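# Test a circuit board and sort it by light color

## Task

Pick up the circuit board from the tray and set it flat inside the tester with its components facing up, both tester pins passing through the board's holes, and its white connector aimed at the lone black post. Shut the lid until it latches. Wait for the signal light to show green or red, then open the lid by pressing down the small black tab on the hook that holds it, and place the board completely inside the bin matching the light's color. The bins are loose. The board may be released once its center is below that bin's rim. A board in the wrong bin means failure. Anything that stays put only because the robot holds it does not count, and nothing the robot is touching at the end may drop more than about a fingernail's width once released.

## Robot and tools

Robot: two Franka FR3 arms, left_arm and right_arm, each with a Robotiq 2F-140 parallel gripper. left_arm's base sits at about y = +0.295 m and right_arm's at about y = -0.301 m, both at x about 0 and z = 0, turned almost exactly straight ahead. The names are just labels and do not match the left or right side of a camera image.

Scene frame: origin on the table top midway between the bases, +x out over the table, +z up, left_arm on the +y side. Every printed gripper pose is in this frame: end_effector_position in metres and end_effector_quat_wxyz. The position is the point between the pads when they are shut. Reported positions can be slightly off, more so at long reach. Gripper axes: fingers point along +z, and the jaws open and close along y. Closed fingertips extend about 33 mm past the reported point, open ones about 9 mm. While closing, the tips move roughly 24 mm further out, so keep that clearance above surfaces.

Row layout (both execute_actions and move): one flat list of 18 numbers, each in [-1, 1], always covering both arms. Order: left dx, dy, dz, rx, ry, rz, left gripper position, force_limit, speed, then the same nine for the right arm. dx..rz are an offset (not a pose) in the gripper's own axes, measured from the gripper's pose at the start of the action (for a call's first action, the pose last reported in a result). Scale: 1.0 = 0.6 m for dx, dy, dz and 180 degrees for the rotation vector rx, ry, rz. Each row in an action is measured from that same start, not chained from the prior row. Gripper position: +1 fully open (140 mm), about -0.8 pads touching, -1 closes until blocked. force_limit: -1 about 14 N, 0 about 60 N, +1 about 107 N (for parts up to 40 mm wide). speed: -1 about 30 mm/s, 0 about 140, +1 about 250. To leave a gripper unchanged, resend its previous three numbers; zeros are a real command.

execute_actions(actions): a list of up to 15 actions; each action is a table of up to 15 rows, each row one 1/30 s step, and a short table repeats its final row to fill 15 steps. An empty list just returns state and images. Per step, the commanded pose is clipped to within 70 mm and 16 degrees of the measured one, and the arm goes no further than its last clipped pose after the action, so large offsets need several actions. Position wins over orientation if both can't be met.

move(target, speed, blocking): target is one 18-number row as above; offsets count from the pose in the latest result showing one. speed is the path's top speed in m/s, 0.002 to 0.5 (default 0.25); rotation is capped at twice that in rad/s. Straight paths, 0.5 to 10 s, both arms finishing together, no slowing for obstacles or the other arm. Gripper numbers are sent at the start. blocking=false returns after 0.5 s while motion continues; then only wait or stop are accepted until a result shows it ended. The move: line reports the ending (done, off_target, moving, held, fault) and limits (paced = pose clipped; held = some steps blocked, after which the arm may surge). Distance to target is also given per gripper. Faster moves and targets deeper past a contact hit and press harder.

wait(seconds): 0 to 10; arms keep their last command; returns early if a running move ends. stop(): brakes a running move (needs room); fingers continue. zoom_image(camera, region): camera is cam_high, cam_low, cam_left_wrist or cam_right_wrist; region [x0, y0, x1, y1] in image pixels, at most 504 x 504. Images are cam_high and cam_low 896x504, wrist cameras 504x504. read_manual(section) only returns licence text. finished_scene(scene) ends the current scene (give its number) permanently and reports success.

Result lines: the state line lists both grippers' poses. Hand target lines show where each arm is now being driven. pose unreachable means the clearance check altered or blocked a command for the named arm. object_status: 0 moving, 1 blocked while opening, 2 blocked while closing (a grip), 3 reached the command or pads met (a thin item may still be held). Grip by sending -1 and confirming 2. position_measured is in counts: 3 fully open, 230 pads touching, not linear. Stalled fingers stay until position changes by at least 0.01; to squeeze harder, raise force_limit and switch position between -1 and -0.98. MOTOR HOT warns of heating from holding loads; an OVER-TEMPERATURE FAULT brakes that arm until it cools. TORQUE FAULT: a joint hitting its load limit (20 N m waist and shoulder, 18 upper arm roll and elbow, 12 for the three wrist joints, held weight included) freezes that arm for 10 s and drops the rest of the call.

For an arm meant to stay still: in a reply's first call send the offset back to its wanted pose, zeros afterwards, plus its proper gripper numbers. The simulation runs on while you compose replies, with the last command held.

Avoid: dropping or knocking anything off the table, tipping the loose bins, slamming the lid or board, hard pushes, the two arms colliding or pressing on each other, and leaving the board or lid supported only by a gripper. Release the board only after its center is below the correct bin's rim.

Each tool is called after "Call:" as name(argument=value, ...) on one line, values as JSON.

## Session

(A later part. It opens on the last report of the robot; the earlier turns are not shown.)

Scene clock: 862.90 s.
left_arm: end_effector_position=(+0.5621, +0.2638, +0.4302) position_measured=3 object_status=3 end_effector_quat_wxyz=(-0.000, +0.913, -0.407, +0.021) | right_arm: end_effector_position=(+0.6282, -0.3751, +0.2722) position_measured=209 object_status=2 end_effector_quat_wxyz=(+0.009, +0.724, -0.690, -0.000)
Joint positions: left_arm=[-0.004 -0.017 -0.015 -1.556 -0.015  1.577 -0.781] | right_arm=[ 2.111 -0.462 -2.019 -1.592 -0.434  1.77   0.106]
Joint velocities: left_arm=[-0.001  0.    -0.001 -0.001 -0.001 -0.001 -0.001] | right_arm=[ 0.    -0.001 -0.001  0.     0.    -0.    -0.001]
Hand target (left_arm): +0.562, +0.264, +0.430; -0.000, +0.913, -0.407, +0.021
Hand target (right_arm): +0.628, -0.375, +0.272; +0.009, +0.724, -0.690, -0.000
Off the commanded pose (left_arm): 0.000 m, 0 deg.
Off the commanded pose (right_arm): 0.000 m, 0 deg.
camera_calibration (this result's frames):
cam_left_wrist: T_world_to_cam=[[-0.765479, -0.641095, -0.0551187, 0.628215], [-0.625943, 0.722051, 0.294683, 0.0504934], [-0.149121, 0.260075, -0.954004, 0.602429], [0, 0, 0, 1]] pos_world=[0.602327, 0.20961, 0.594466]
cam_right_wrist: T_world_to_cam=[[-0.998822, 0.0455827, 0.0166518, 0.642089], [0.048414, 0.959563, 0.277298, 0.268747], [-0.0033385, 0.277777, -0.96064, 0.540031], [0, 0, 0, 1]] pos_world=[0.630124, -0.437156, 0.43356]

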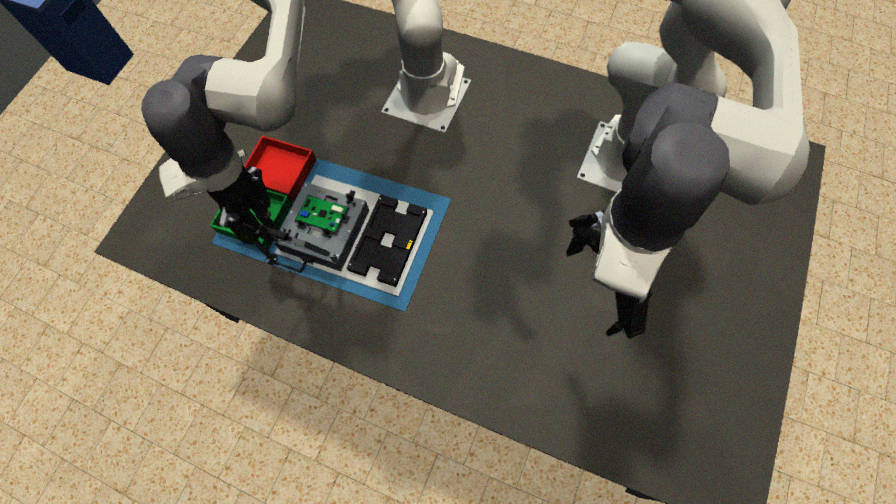

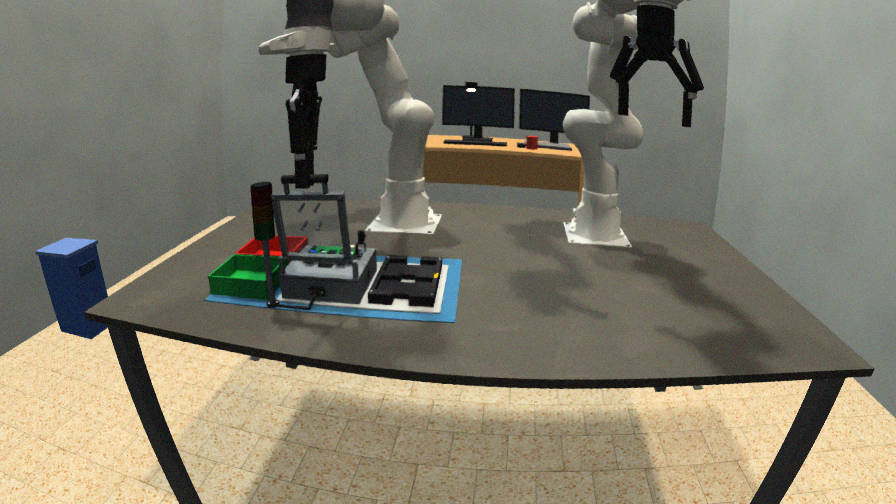

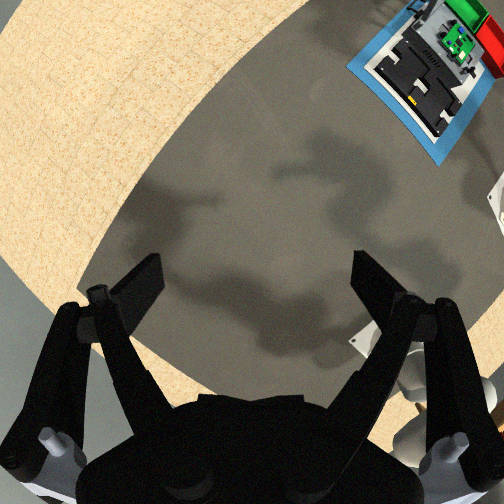

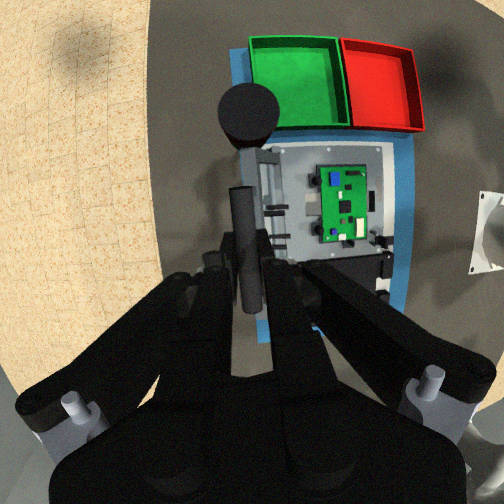

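Call:
execute_actions(actions=[[[0,0,0,0,0,0,1,0,0, 0,0,0,0,0,0,-0.55,-0.6,-0.3]],[[0,0,0,0,0,0,1,0,0, 0,0,-0.011,0,0,0,-0.55,-0.6,-0.3]],[[0,0,0,0,0,0,1,0,0, 0,0,0,0,0,0,-1,-0.6,-0.6]],[[0,0,0,0,0,0,1,0,0, 0,0,0,0,0,0,-1,-0.6,-0.6]]])

Call:
zoom_image(camera="cam_low", region=[220, 90, 420, 250])

Scene clock: 885.80 s.
left_arm: end_effector_position=(+0.5621, +0.2638, +0.4302) position_measured=3 object_status=3 end_effector_quat_wxyz=(-0.000, +0.913, -0.407, +0.021) | right_arm: end_effector_position=(+0.6290, -0.3770, +0.2779) position_measured=209 object_status=2 end_effector_quat_wxyz=(+0.008, +0.723, -0.690, +0.001)
Joint positions: left_arm=[-0.004 -0.017 -0.015 -1.556 -0.015  1.577 -0.781] | right_arm=[ 2.112 -0.461 -2.018 -1.578 -0.433  1.759  0.103]
Joint velocities: left_arm=[-0.    -0.001 -0.    -0.001 -0.001 -0.    -0.001] | right_arm=[-0.001 -0.001  0.001 -0.    -0.    -0.    -0.002]
Hand target (left_arm): +0.562, +0.264, +0.430; -0.000, +0.913, -0.407, +0.021
Hand target (right_arm): +0.629, -0.377, +0.278; +0.008, +0.723, -0.691, +0.001
Off the commanded pose (left_arm): 0.000 m, 0 deg.
Off the commanded pose (right_arm): 0.000 m, 0 deg.
camera_calibration (this result's frames):
cam_left_wrist: T_world_to_cam=[[-0.765479, -0.641095, -0.0551188, 0.628215], [-0.625943, 0.722051, 0.294683, 0.0504935], [-0.149121, 0.260075, -0.954004, 0.602429], [0, 0, 0, 1]] pos_world=[0.602327, 0.20961, 0.594466]
cam_right_wrist: T_world_to_cam=[[-0.998794, 0.0469217, 0.0144328, 0.644015], [0.0490833, 0.959813, 0.276316, 0.268877], [-0.000887589, 0.276691, -0.960959, 0.544173], [0, 0, 0, 1]] pos_world=[0.630525, -0.438858, 0.439338]

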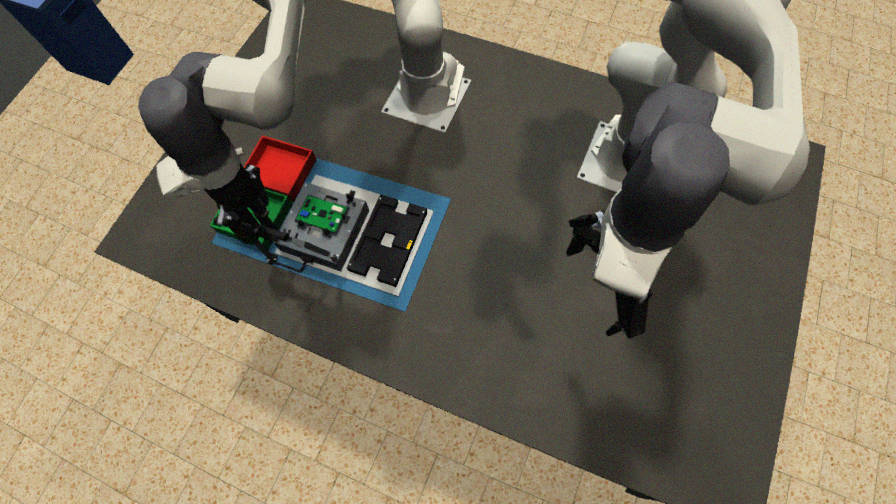

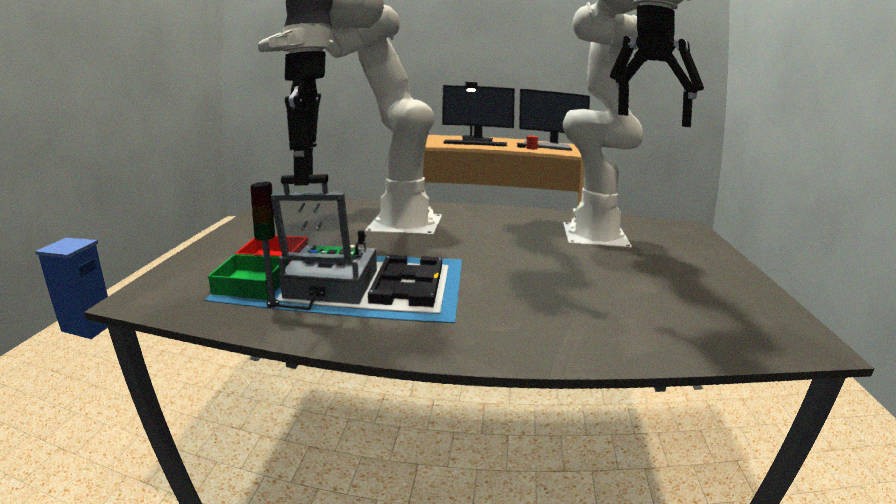

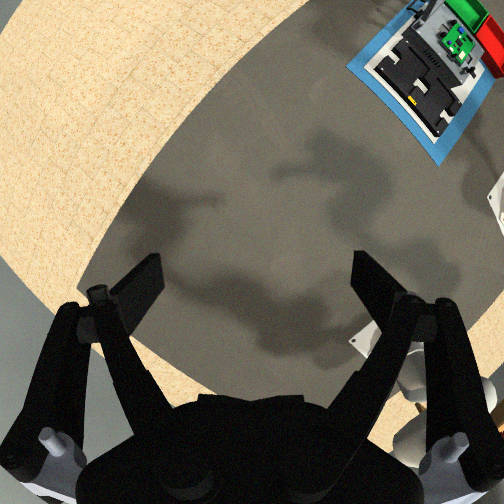

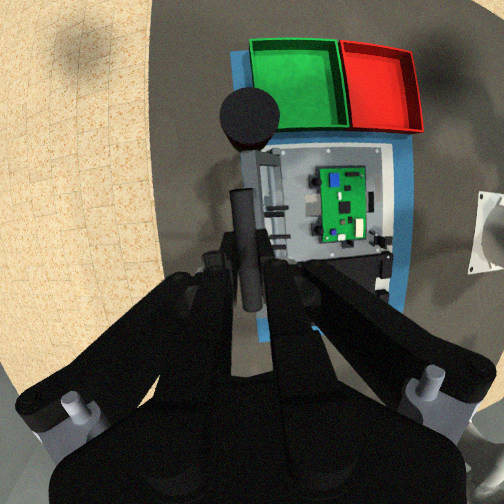

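Region (220, 90, 420, 250) of cam_low's 896x504 image, scaled by 2.520, with more detail than that image has; it fills the top 403 rows of this view, and the rest is white.

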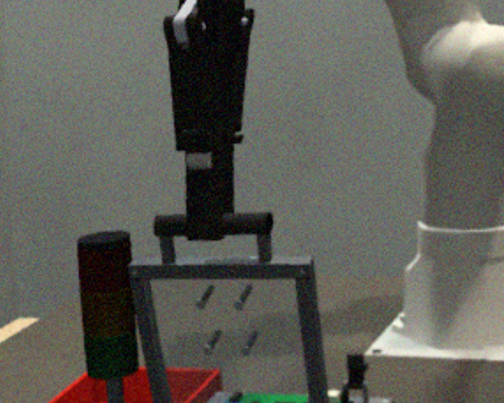

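Call:
move(target=[0,0,0,0,0,0,1,0,0, 0,0.0717,-0.009,0,0,0,-1,-0.6,-0.6], speed=0.04)

Scene clock: 893.97 s.
left_arm: end_effector_position=(+0.5621, +0.2638, +0.4302) position_measured=3 object_status=3 end_effector_quat_wxyz=(-0.000, +0.913, -0.407, +0.021) | right_arm: end_effector_position=(+0.5910, -0.3792, +0.2875) position_measured=209 object_status=2 end_effector_quat_wxyz=(+0.002, +0.722, -0.692, +0.006)
Joint positions: left_arm=[-0.004 -0.017 -0.015 -1.556 -0.015  1.577 -0.781] | right_arm=[ 1.866 -0.29  -1.868 -1.757 -0.3    1.84   0.032]
Joint velocities: left_arm=[ 0.001 -0.001  0.    -0.001 -0.001 -0.001 -0.002] | right_arm=[-0.035  0.005  0.022 -0.014  0.021  0.017 -0.033]
Hand target (left_arm): +0.562, +0.264, +0.430; -0.000, +0.913, -0.407, +0.021
Hand target (right_arm): +0.586, -0.379, +0.286; +0.006, +0.723, -0.691, +0.000
Off the commanded pose (left_arm): 0.000 m, 0 deg.
Off the commanded pose (right_arm): 0.006 m, 1 deg.
move: off_target (right_arm)
camera_calibration (this result's frames):
cam_left_wrist: T_world_to_cam=[[-0.765479, -0.641095, -0.0551189, 0.628215], [-0.625943, 0.722051, 0.294683, 0.0504935], [-0.149121, 0.260075, -0.954004, 0.602428], [0, 0, 0, 1]] pos_world=[0.602327, 0.20961, 0.594466]
cam_right_wrist: T_world_to_cam=[[-0.998684, 0.0512078, -0.00280644, 0.612473], [0.0484, 0.959192, 0.278582, 0.269775], [0.0169575, 0.27808, -0.960408, 0.543794], [0, 0, 0, 1]] pos_world=[0.589389, -0.441347, 0.448828]

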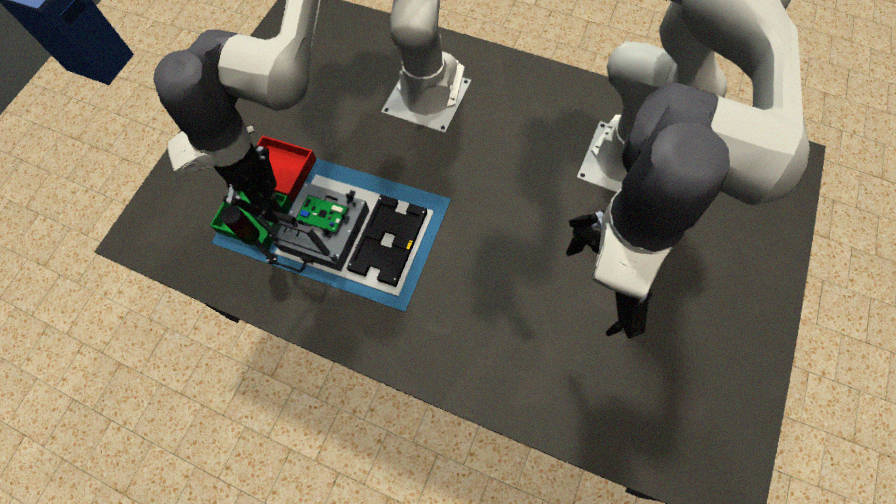

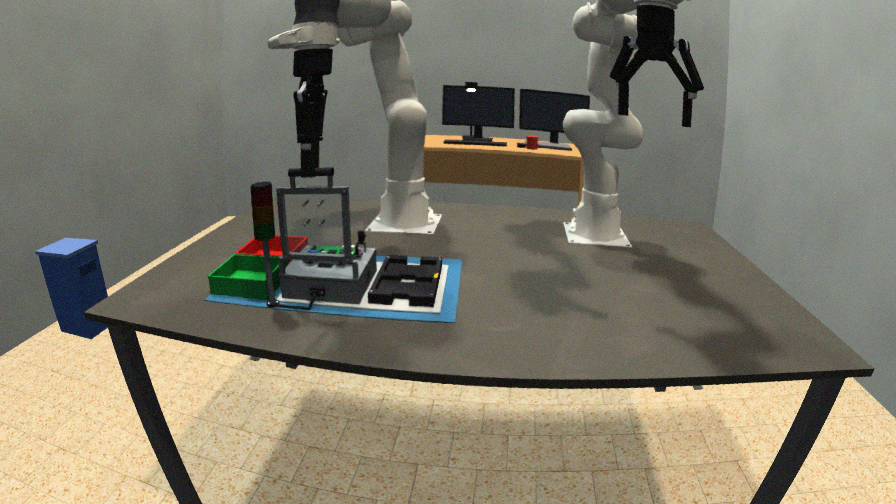

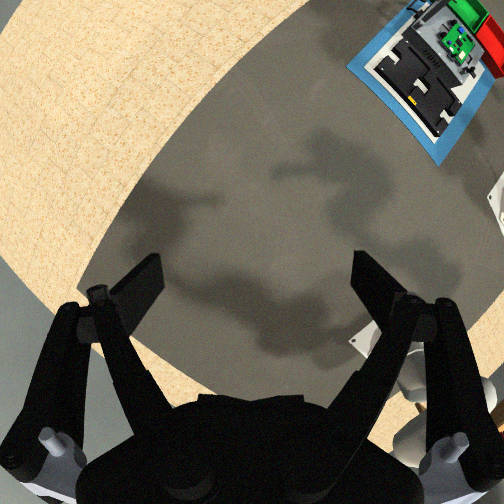

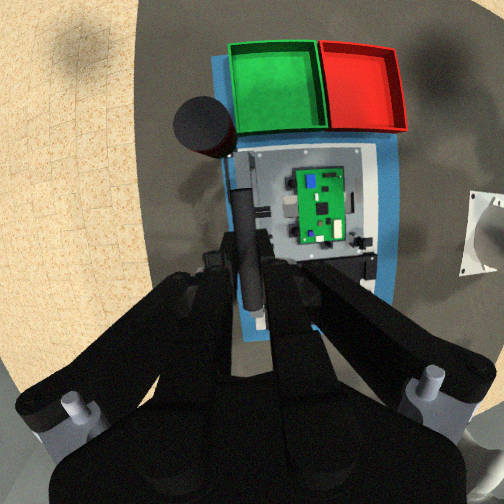

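Call:
wait(seconds=0.5)

Call:
zoom_image(camera="cam_low", region=[220, 120, 420, 320])

Scene clock: 899.37 s.
left_arm: end_effector_position=(+0.5621, +0.2638, +0.4302) position_measured=3 object_status=3 end_effector_quat_wxyz=(-0.000, +0.913, -0.407, +0.021) | right_arm: end_effector_position=(+0.5909, -0.3793, +0.2875) position_measured=209 object_status=2 end_effector_quat_wxyz=(+0.001, +0.723, -0.691, +0.006)
Joint positions: left_arm=[-0.004 -0.017 -0.015 -1.556 -0.015  1.577 -0.781] | right_arm=[ 1.862 -0.289 -1.866 -1.759 -0.297  1.842  0.026]
Joint velocities: left_arm=[-0.001 -0.001  0.001  0.    -0.001 -0.    -0.001] | right_arm=[-0.001 -0.     0.001  0.002 -0.     0.    -0.001]
Hand target (left_arm): +0.562, +0.264, +0.430; -0.000, +0.913, -0.407, +0.021
Hand target (right_arm): +0.586, -0.379, +0.286; +0.006, +0.723, -0.691, +0.000
Off the commanded pose (left_arm): 0.000 m, 0 deg.
Off the commanded pose (right_arm): 0.006 m, 1 deg.
wait: 0.50 s; at rest from the start
camera_calibration (this result's frames):
cam_left_wrist: T_world_to_cam=[[-0.765479, -0.641095, -0.0551188, 0.628215], [-0.625943, 0.722051, 0.294683, 0.0504934], [-0.149121, 0.260075, -0.954004, 0.602428], [0, 0, 0, 1]] pos_world=[0.602327, 0.20961, 0.594466]
cam_right_wrist: T_world_to_cam=[[-0.998875, 0.0472863, -0.00370185, 0.611333], [0.0443451, 0.95873, 0.280839, 0.271395], [0.0168289, 0.280358, -0.959748, 0.544566], [0, 0, 0, 1]] pos_world=[0.589445, -0.441776, 0.448691]

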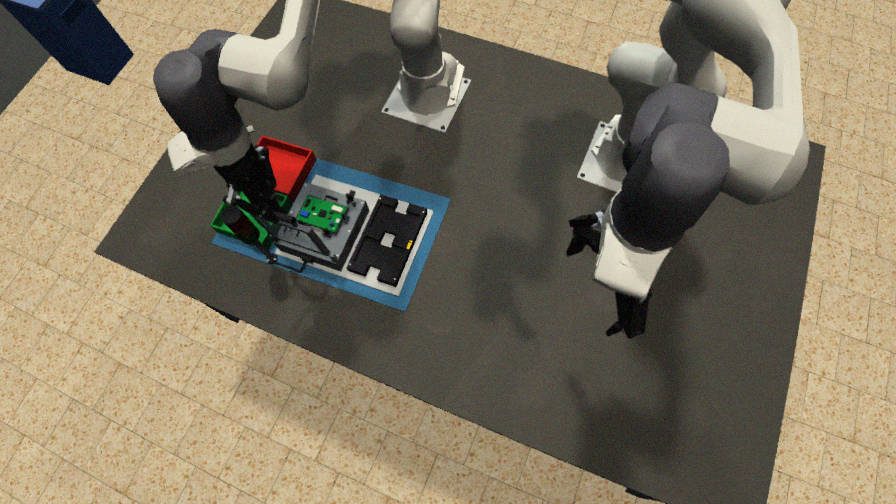

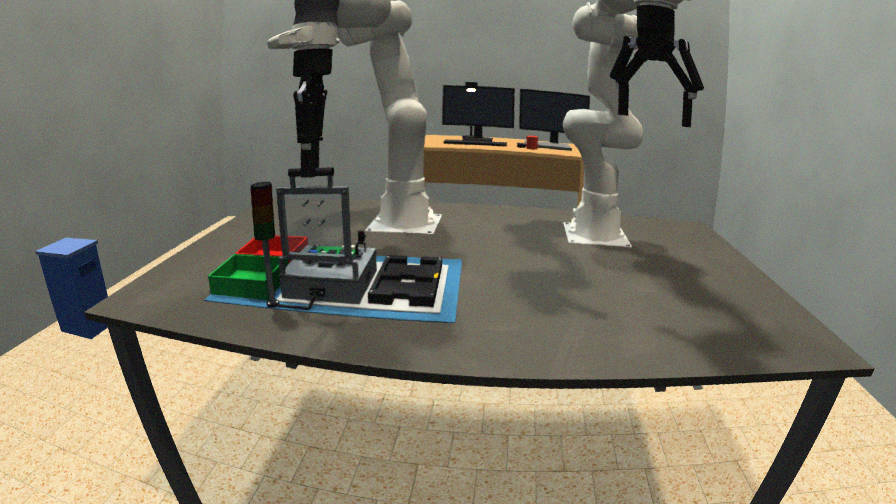

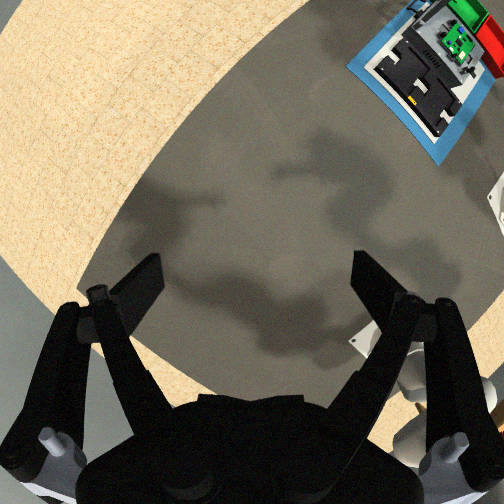

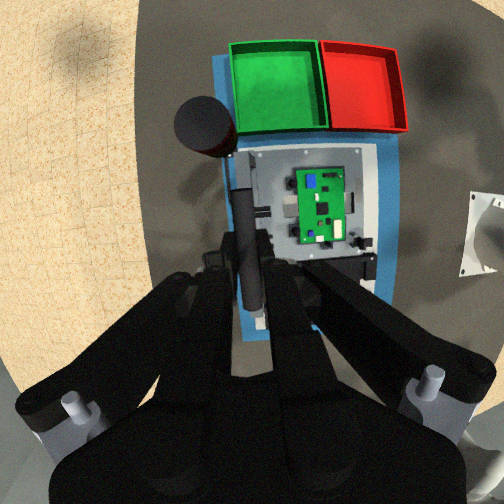

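Region (220, 120, 420, 320) of cam_low's 896x504 image, scaled by 2.520, with more detail than that image has.

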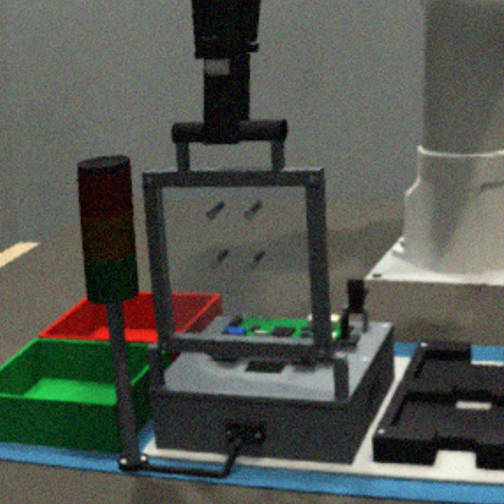

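Call:
move(target=[0,0,0,0,0,0,1,0,0, 0,0.075,0,0,0,0,-1,-0.6,-0.6], speed=0.04)

Scene clock: 912.87 s.
left_arm: end_effector_position=(+0.5621, +0.2638, +0.4302) position_measured=3 object_status=3 end_effector_quat_wxyz=(-0.000, +0.913, -0.407, +0.021) | right_arm: end_effector_position=(+0.5479, -0.3811, +0.2914) position_measured=209 object_status=2 end_effector_quat_wxyz=(-0.005, +0.725, -0.688, +0.009)
Joint positions: left_arm=[-0.004 -0.017 -0.015 -1.556 -0.015  1.577 -0.781] | right_arm=[ 1.246 -0.197 -1.315 -1.934 -0.205  1.898 -0.046]
Joint velocities: left_arm=[-0.     0.    -0.    -0.001 -0.001  0.001 -0.001] | right_arm=[-0.031 -0.     0.037 -0.01  -0.014  0.008  0.035]
Hand target (left_arm): +0.562, +0.264, +0.430; -0.000, +0.913, -0.407, +0.021
Hand target (right_arm): +0.546, -0.381, +0.291; -0.003, +0.723, -0.691, +0.008
Off the commanded pose (left_arm): 0.000 m, 0 deg.
Off the commanded pose (right_arm): 0.005 m, 1 deg.
move: off_target (right_arm)
camera_calibration (this result's frames):
cam_left_wrist: T_world_to_cam=[[-0.765479, -0.641095, -0.0551188, 0.628215], [-0.625943, 0.722051, 0.294683, 0.0504934], [-0.149121, 0.260075, -0.954004, 0.602429], [0, 0, 0, 1]] pos_world=[0.602327, 0.20961, 0.594466]
cam_right_wrist: T_world_to_cam=[[-0.999026, 0.0410273, -0.0162665, 0.569785], [0.034687, 0.957786, 0.285382, 0.277559], [0.0272883, 0.284539, -0.958276, 0.545041], [0, 0, 0, 1]] pos_world=[0.544729, -0.444304, 0.452358]

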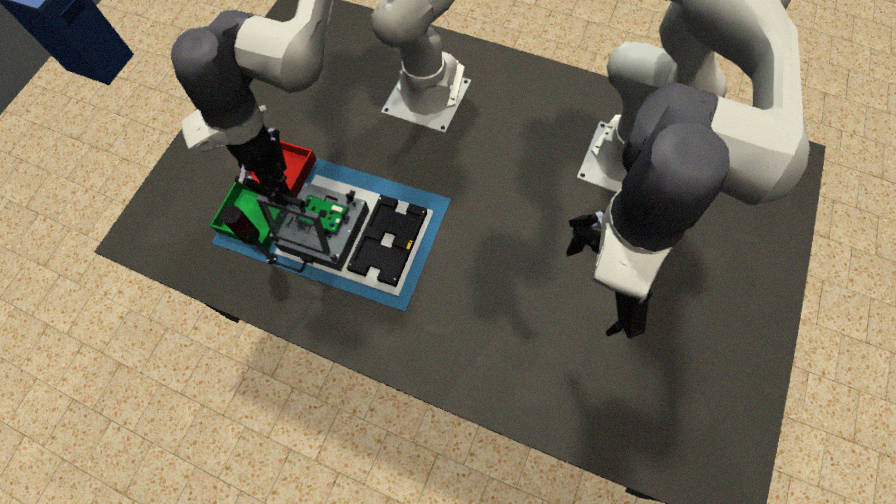

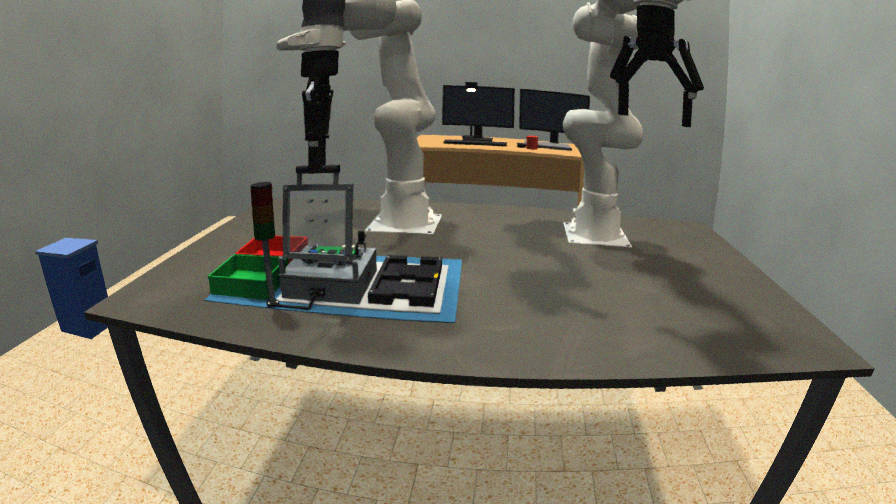

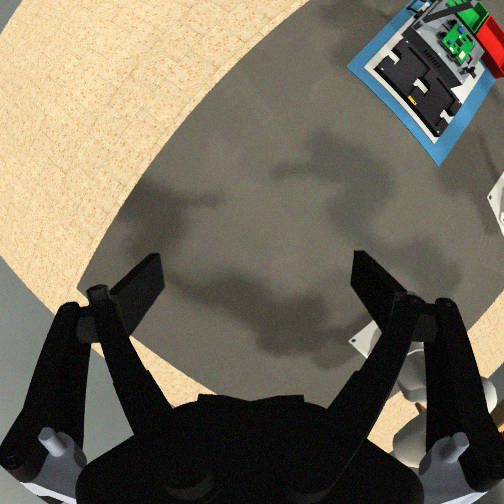

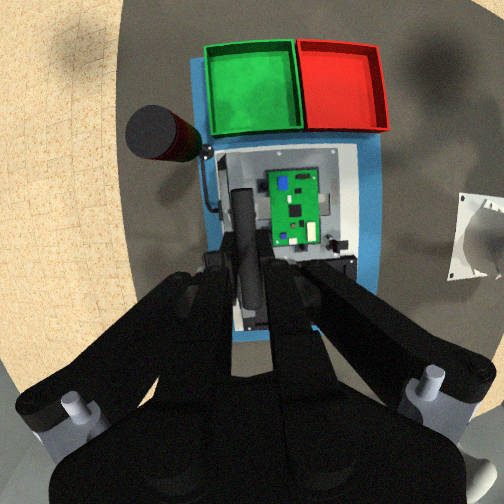

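Call:
zoom_image(camera="cam_low", region=[240, 120, 400, 280])

Call:
zoom_image(camera="cam_high", region=[200, 130, 400, 300])

Region (240, 120, 400, 280) of cam_low's 896x504 image, scaled by 3.150, with more detail than that image has.

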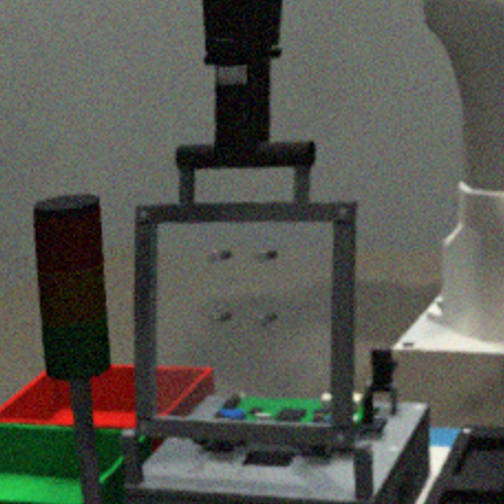

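Region (200, 130, 400, 300) of cam_high's 896x504 image, scaled by 2.520, with more detail than that image has; it fills the top 428 rows of this view, and the rest is white.

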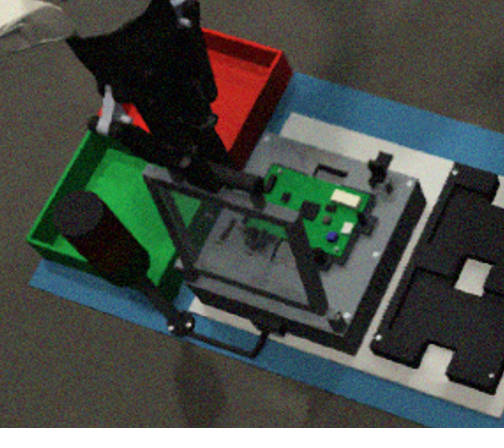

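Call:
execute_actions(actions=[[[0,0,0,0,0,0,1,0,0, 0,0,0,0,0,0,-0.57,-0.6,-0.6]],[[0,0,0,0,0,0,1,0,0, 0,0,0.014,0,0,0,-0.57,-0.6,-0.6]],[[0,0,0,0,0,0,1,0,0, 0,0,0,0,0,0,-1,-0.5,-0.6]],[[0,0,0,0,0,0,1,0,0, 0,0,0,0,0,0,-1,-0.5,-0.6]]])

Call:
zoom_image(camera="cam_low", region=[240, 120, 400, 280])

Scene clock: 945.73 s.
left_arm: end_effector_position=(+0.5621, +0.2638, +0.4302) position_measured=3 object_status=3 end_effector_quat_wxyz=(-0.000, +0.913, -0.407, +0.021) | right_arm: end_effector_position=(+0.5471, -0.3817, +0.2835) position_measured=209 object_status=2 end_effector_quat_wxyz=(-0.004, +0.723, -0.691, +0.009)
Joint positions: left_arm=[-0.004 -0.017 -0.015 -1.556 -0.015  1.577 -0.781] | right_arm=[ 1.251 -0.192 -1.326 -1.951 -0.205  1.916 -0.041]
Joint velocities: left_arm=[-0.001  0.002  0.     0.001  0.    -0.    -0.003] | right_arm=[-0.001  0.    -0.001 -0.     0.002 -0.     0.001]
Hand target (left_arm): +0.562, +0.264, +0.430; -0.000, +0.913, -0.407, +0.021
Hand target (right_arm): +0.547, -0.382, +0.283; -0.004, +0.723, -0.691, +0.009
Off the commanded pose (left_arm): 0.000 m, 0 deg.
Off the commanded pose (right_arm): 0.000 m, 0 deg.
camera_calibration (this result's frames):
cam_left_wrist: T_world_to_cam=[[-0.765479, -0.641095, -0.0551188, 0.628215], [-0.625943, 0.722051, 0.294683, 0.0504934], [-0.149121, 0.260075, -0.954004, 0.602428], [0, 0, 0, 1]] pos_world=[0.602327, 0.20961, 0.594466]
cam_right_wrist: T_world_to_cam=[[-0.998789, 0.0470819, -0.0142938, 0.570506], [0.041113, 0.958161, 0.283262, 0.277721], [0.0270323, 0.282331, -0.958936, 0.537093], [0, 0, 0, 1]] pos_world=[0.543878, -0.4446, 0.444525]

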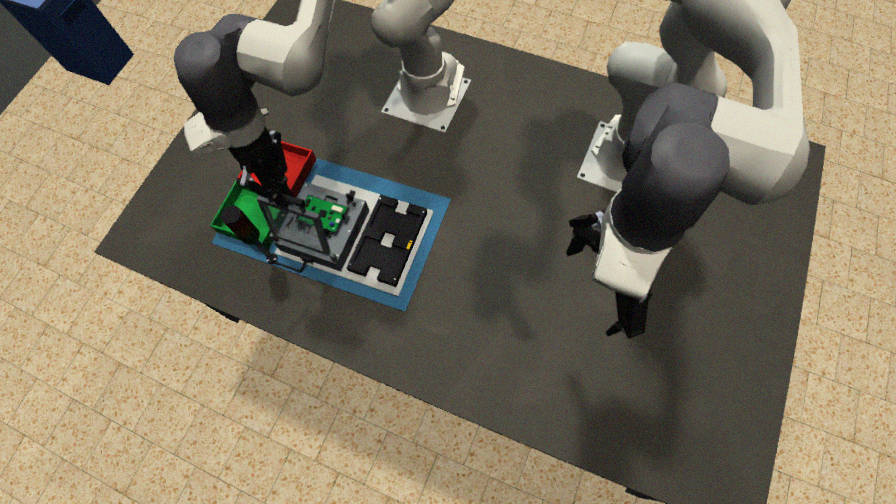

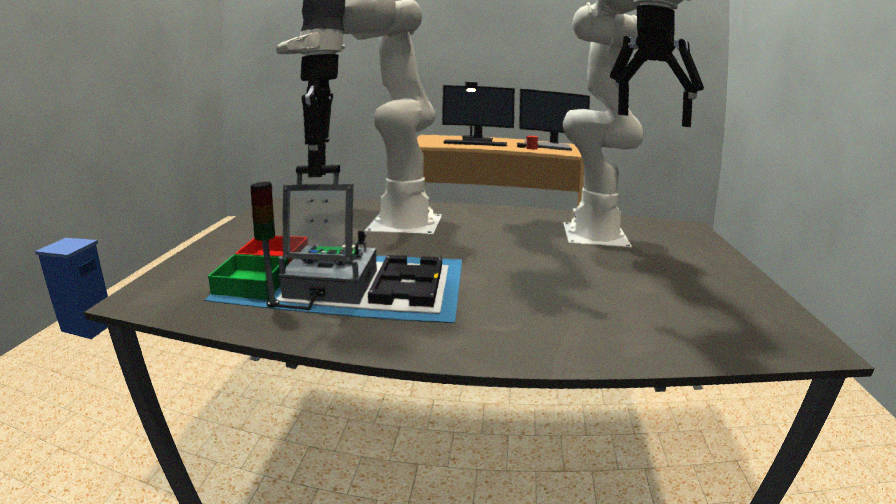

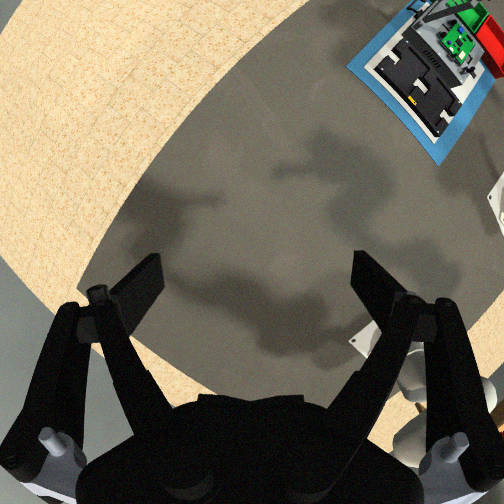

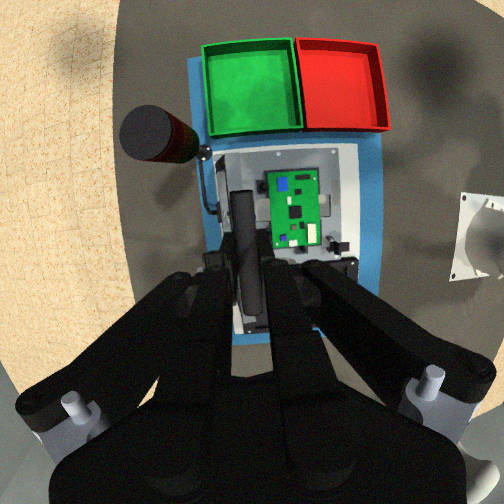

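Region (240, 120, 400, 280) of cam_low's 896x504 image, scaled by 3.150, with more detail than that image has.

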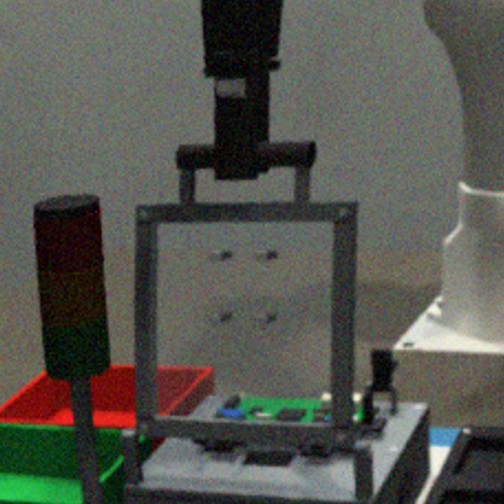

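Call:
move(target=[0,0,0,0,0,0,1,0,0, 0,0.053,0.017,0,0,0,-1,-0.5,-0.6], speed=0.03)

Call:
zoom_image(camera="cam_low", region=[240, 120, 400, 280])

Scene clock: 970.40 s.
left_arm: end_effector_position=(+0.5621, +0.2638, +0.4302) position_measured=3 object_status=3 end_effector_quat_wxyz=(-0.000, +0.913, -0.407, +0.021) | right_arm: end_effector_position=(+0.5262, -0.3812, +0.2786) position_measured=209 object_status=2 end_effector_quat_wxyz=(-0.016, +0.726, -0.687, +0.019)
Joint positions: left_arm=[-0.004 -0.017 -0.015 -1.556 -0.015  1.577 -0.781] | right_arm=[ 1.083 -0.334 -1.129 -2.065 -0.327  1.951  0.04 ]
Joint velocities: left_arm=[-0.001  0.    -0.001  0.001  0.001  0.001  0.001] | right_arm=[-0.024  0.001  0.023 -0.01  -0.003  0.008  0.014]
Hand target (left_arm): +0.562, +0.264, +0.430; -0.000, +0.913, -0.407, +0.021
Hand target (right_arm): +0.516, -0.381, +0.273; -0.005, +0.724, -0.690, +0.010
Off the commanded pose (left_arm): 0.000 m, 0 deg.
Off the commanded pose (right_arm): 0.012 m, 2 deg.
move: off_target (right_arm)
camera_calibration (this result's frames):
cam_left_wrist: T_world_to_cam=[[-0.765479, -0.641095, -0.0551187, 0.628215], [-0.625943, 0.722051, 0.294683, 0.0504934], [-0.149121, 0.260075, -0.954004, 0.602429], [0, 0, 0, 1]] pos_world=[0.602327, 0.20961, 0.594466]
cam_right_wrist: T_world_to_cam=[[-0.99821, 0.038931, -0.0453935, 0.554846], [0.0242518, 0.957388, 0.287786, 0.286695], [0.0546629, 0.28617, -0.956618, 0.519147], [0, 0, 0, 1]] pos_world=[0.518522, -0.444643, 0.439305]

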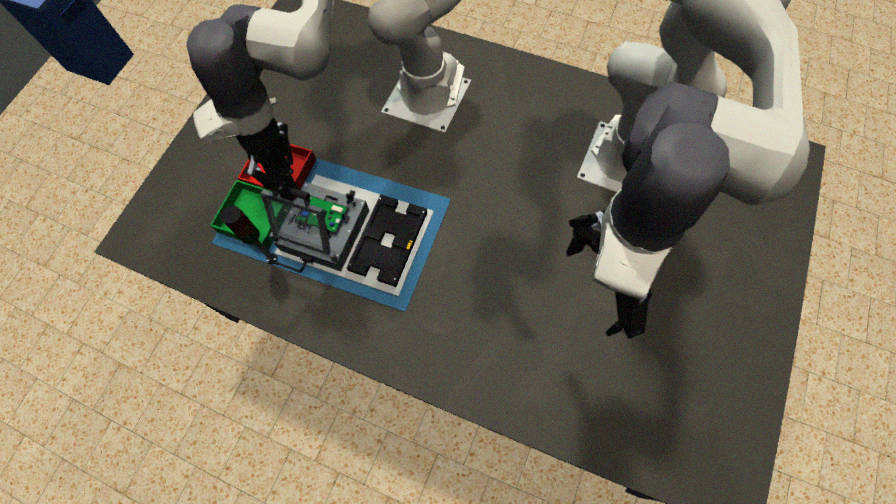

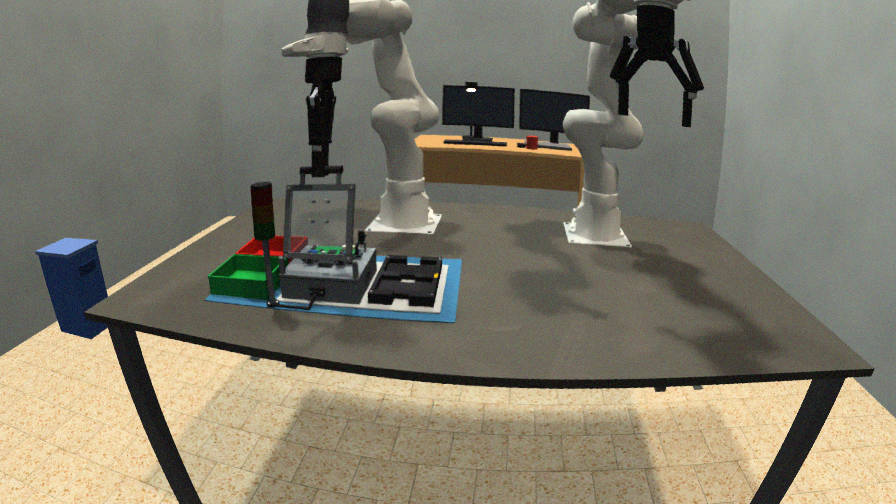

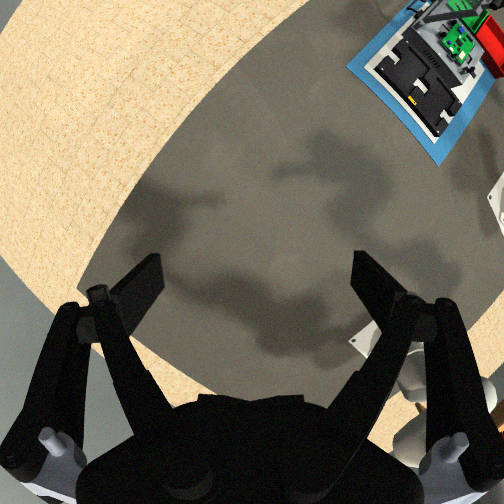

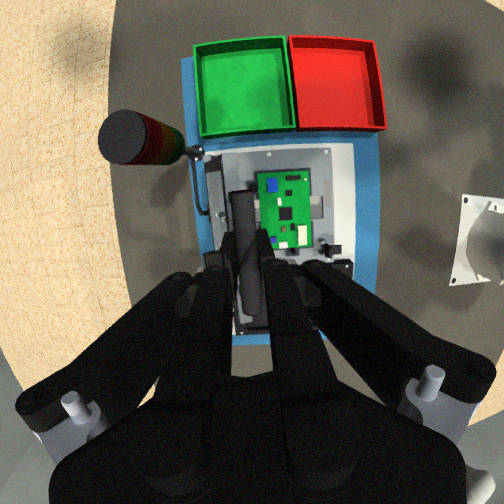

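Region (240, 120, 400, 280) of cam_low's 896x504 image, scaled by 3.150, with more detail than that image has.

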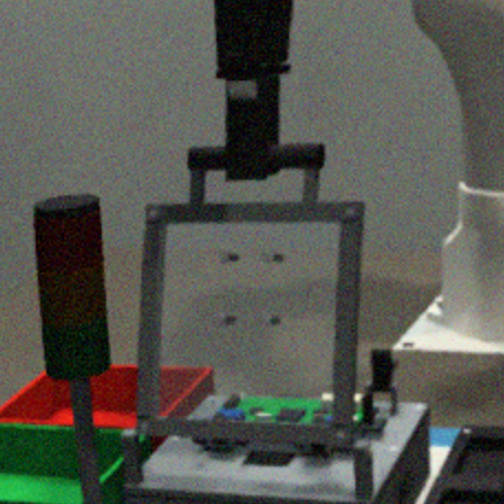

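Call:
execute_actions(actions=[[[0,0,0,0,0,0,1,0,0, 0,0,0,0,0,0,-0.5,-0.8,-0.6]],[[0,0,0,0,0,0,1,0,0, 0,0,0,0,0,0,-0.5,-0.8,-0.6]]])

Call:
zoom_image(camera="cam_right_wrist", region=[170, 170, 330, 330])

Scene clock: 980.47 s.
left_arm: end_effector_position=(+0.5621, +0.2638, +0.4302) position_measured=3 object_status=3 end_effector_quat_wxyz=(-0.000, +0.913, -0.407, +0.021) | right_arm: end_effector_position=(+0.5267, -0.3811, +0.2788) position_measured=192 object_status=3 end_effector_quat_wxyz=(-0.016, +0.725, -0.688, +0.020)
Joint positions: left_arm=[-0.004 -0.017 -0.015 -1.556 -0.015  1.577 -0.781] | right_arm=[ 1.081 -0.334 -1.127 -2.066 -0.328  1.953  0.043]
Joint velocities: left_arm=[-0.001 -0.001  0.001 -0.    -0.001 -0.    -0.001] | right_arm=[-0.001 -0.     0.    -0.     0.001 -0.    -0.002]
Hand target (left_arm): +0.562, +0.264, +0.430; -0.000, +0.913, -0.407, +0.021
Hand target (right_arm): +0.527, -0.381, +0.279; -0.016, +0.725, -0.688, +0.020
Off the commanded pose (left_arm): 0.000 m, 0 deg.
Off the commanded pose (right_arm): 0.000 m, 0 deg.
camera_calibration (this result's frames):
cam_left_wrist: T_world_to_cam=[[-0.765479, -0.641095, -0.0551188, 0.628215], [-0.625942, 0.722051, 0.294683, 0.0504933], [-0.149121, 0.260075, -0.954004, 0.602428], [0, 0, 0, 1]] pos_world=[0.602327, 0.20961, 0.594466]
cam_right_wrist: T_world_to_cam=[[-0.998035, 0.0408739, -0.0474884, 0.556528], [0.0255426, 0.957495, 0.287315, 0.286112], [0.0572136, 0.285538, -0.956658, 0.517724], [0, 0, 0, 1]] pos_world=[0.518505, -0.444529, 0.439509]

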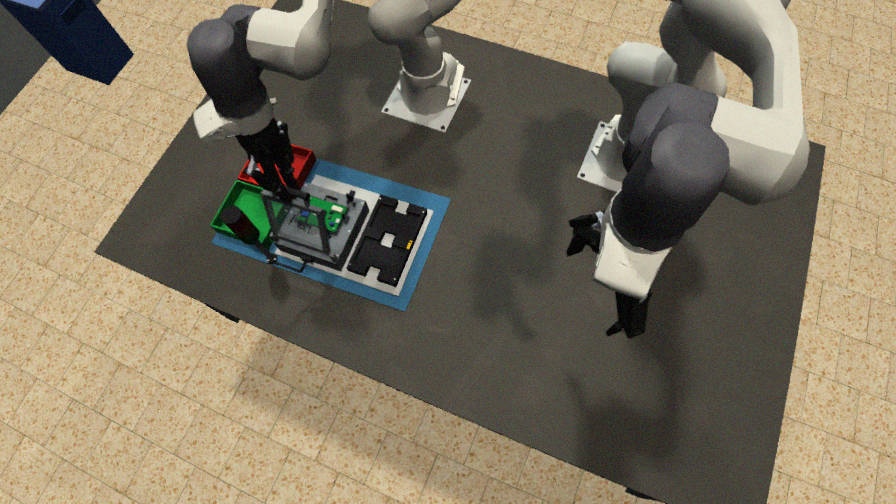

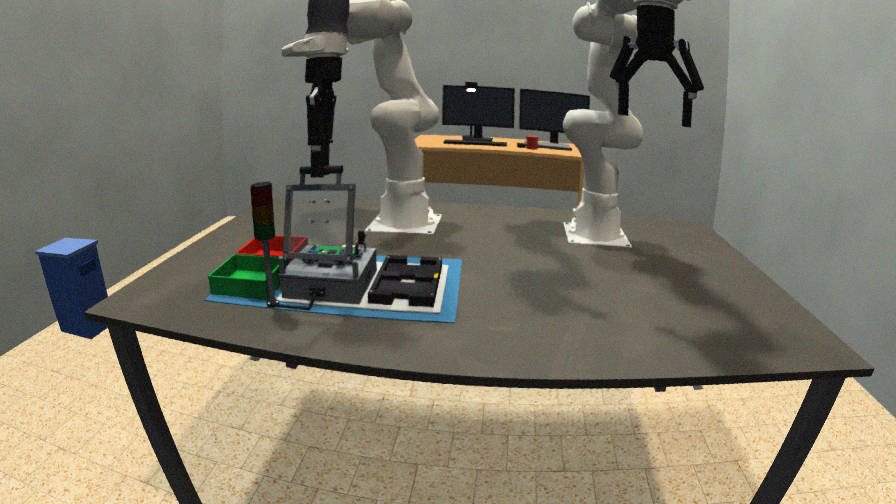

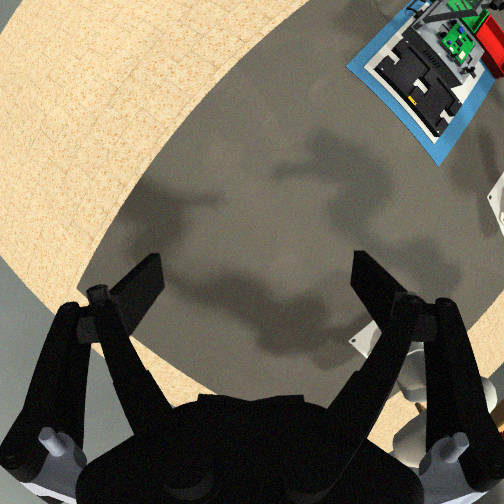

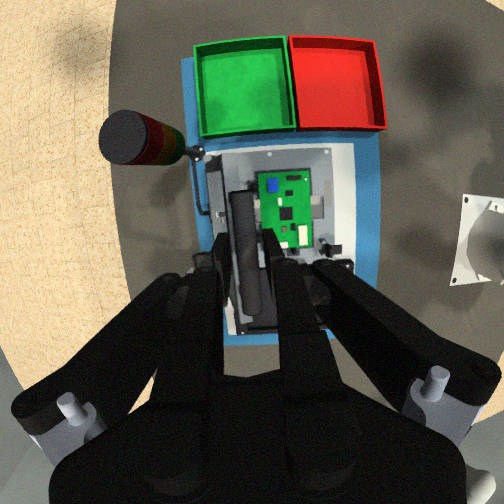

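Region (170, 170, 330, 330) of cam_right_wrist's 504x504 image, scaled by 3.150, with more detail than that image has.

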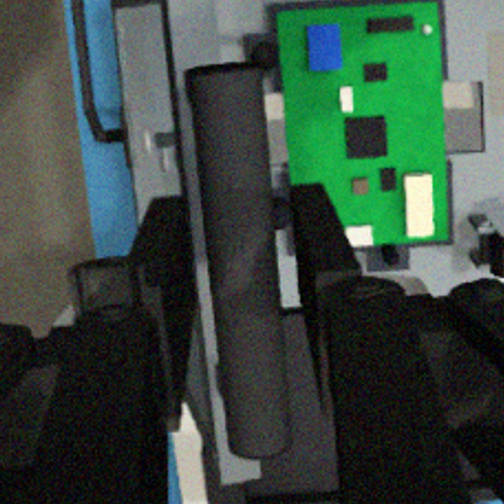

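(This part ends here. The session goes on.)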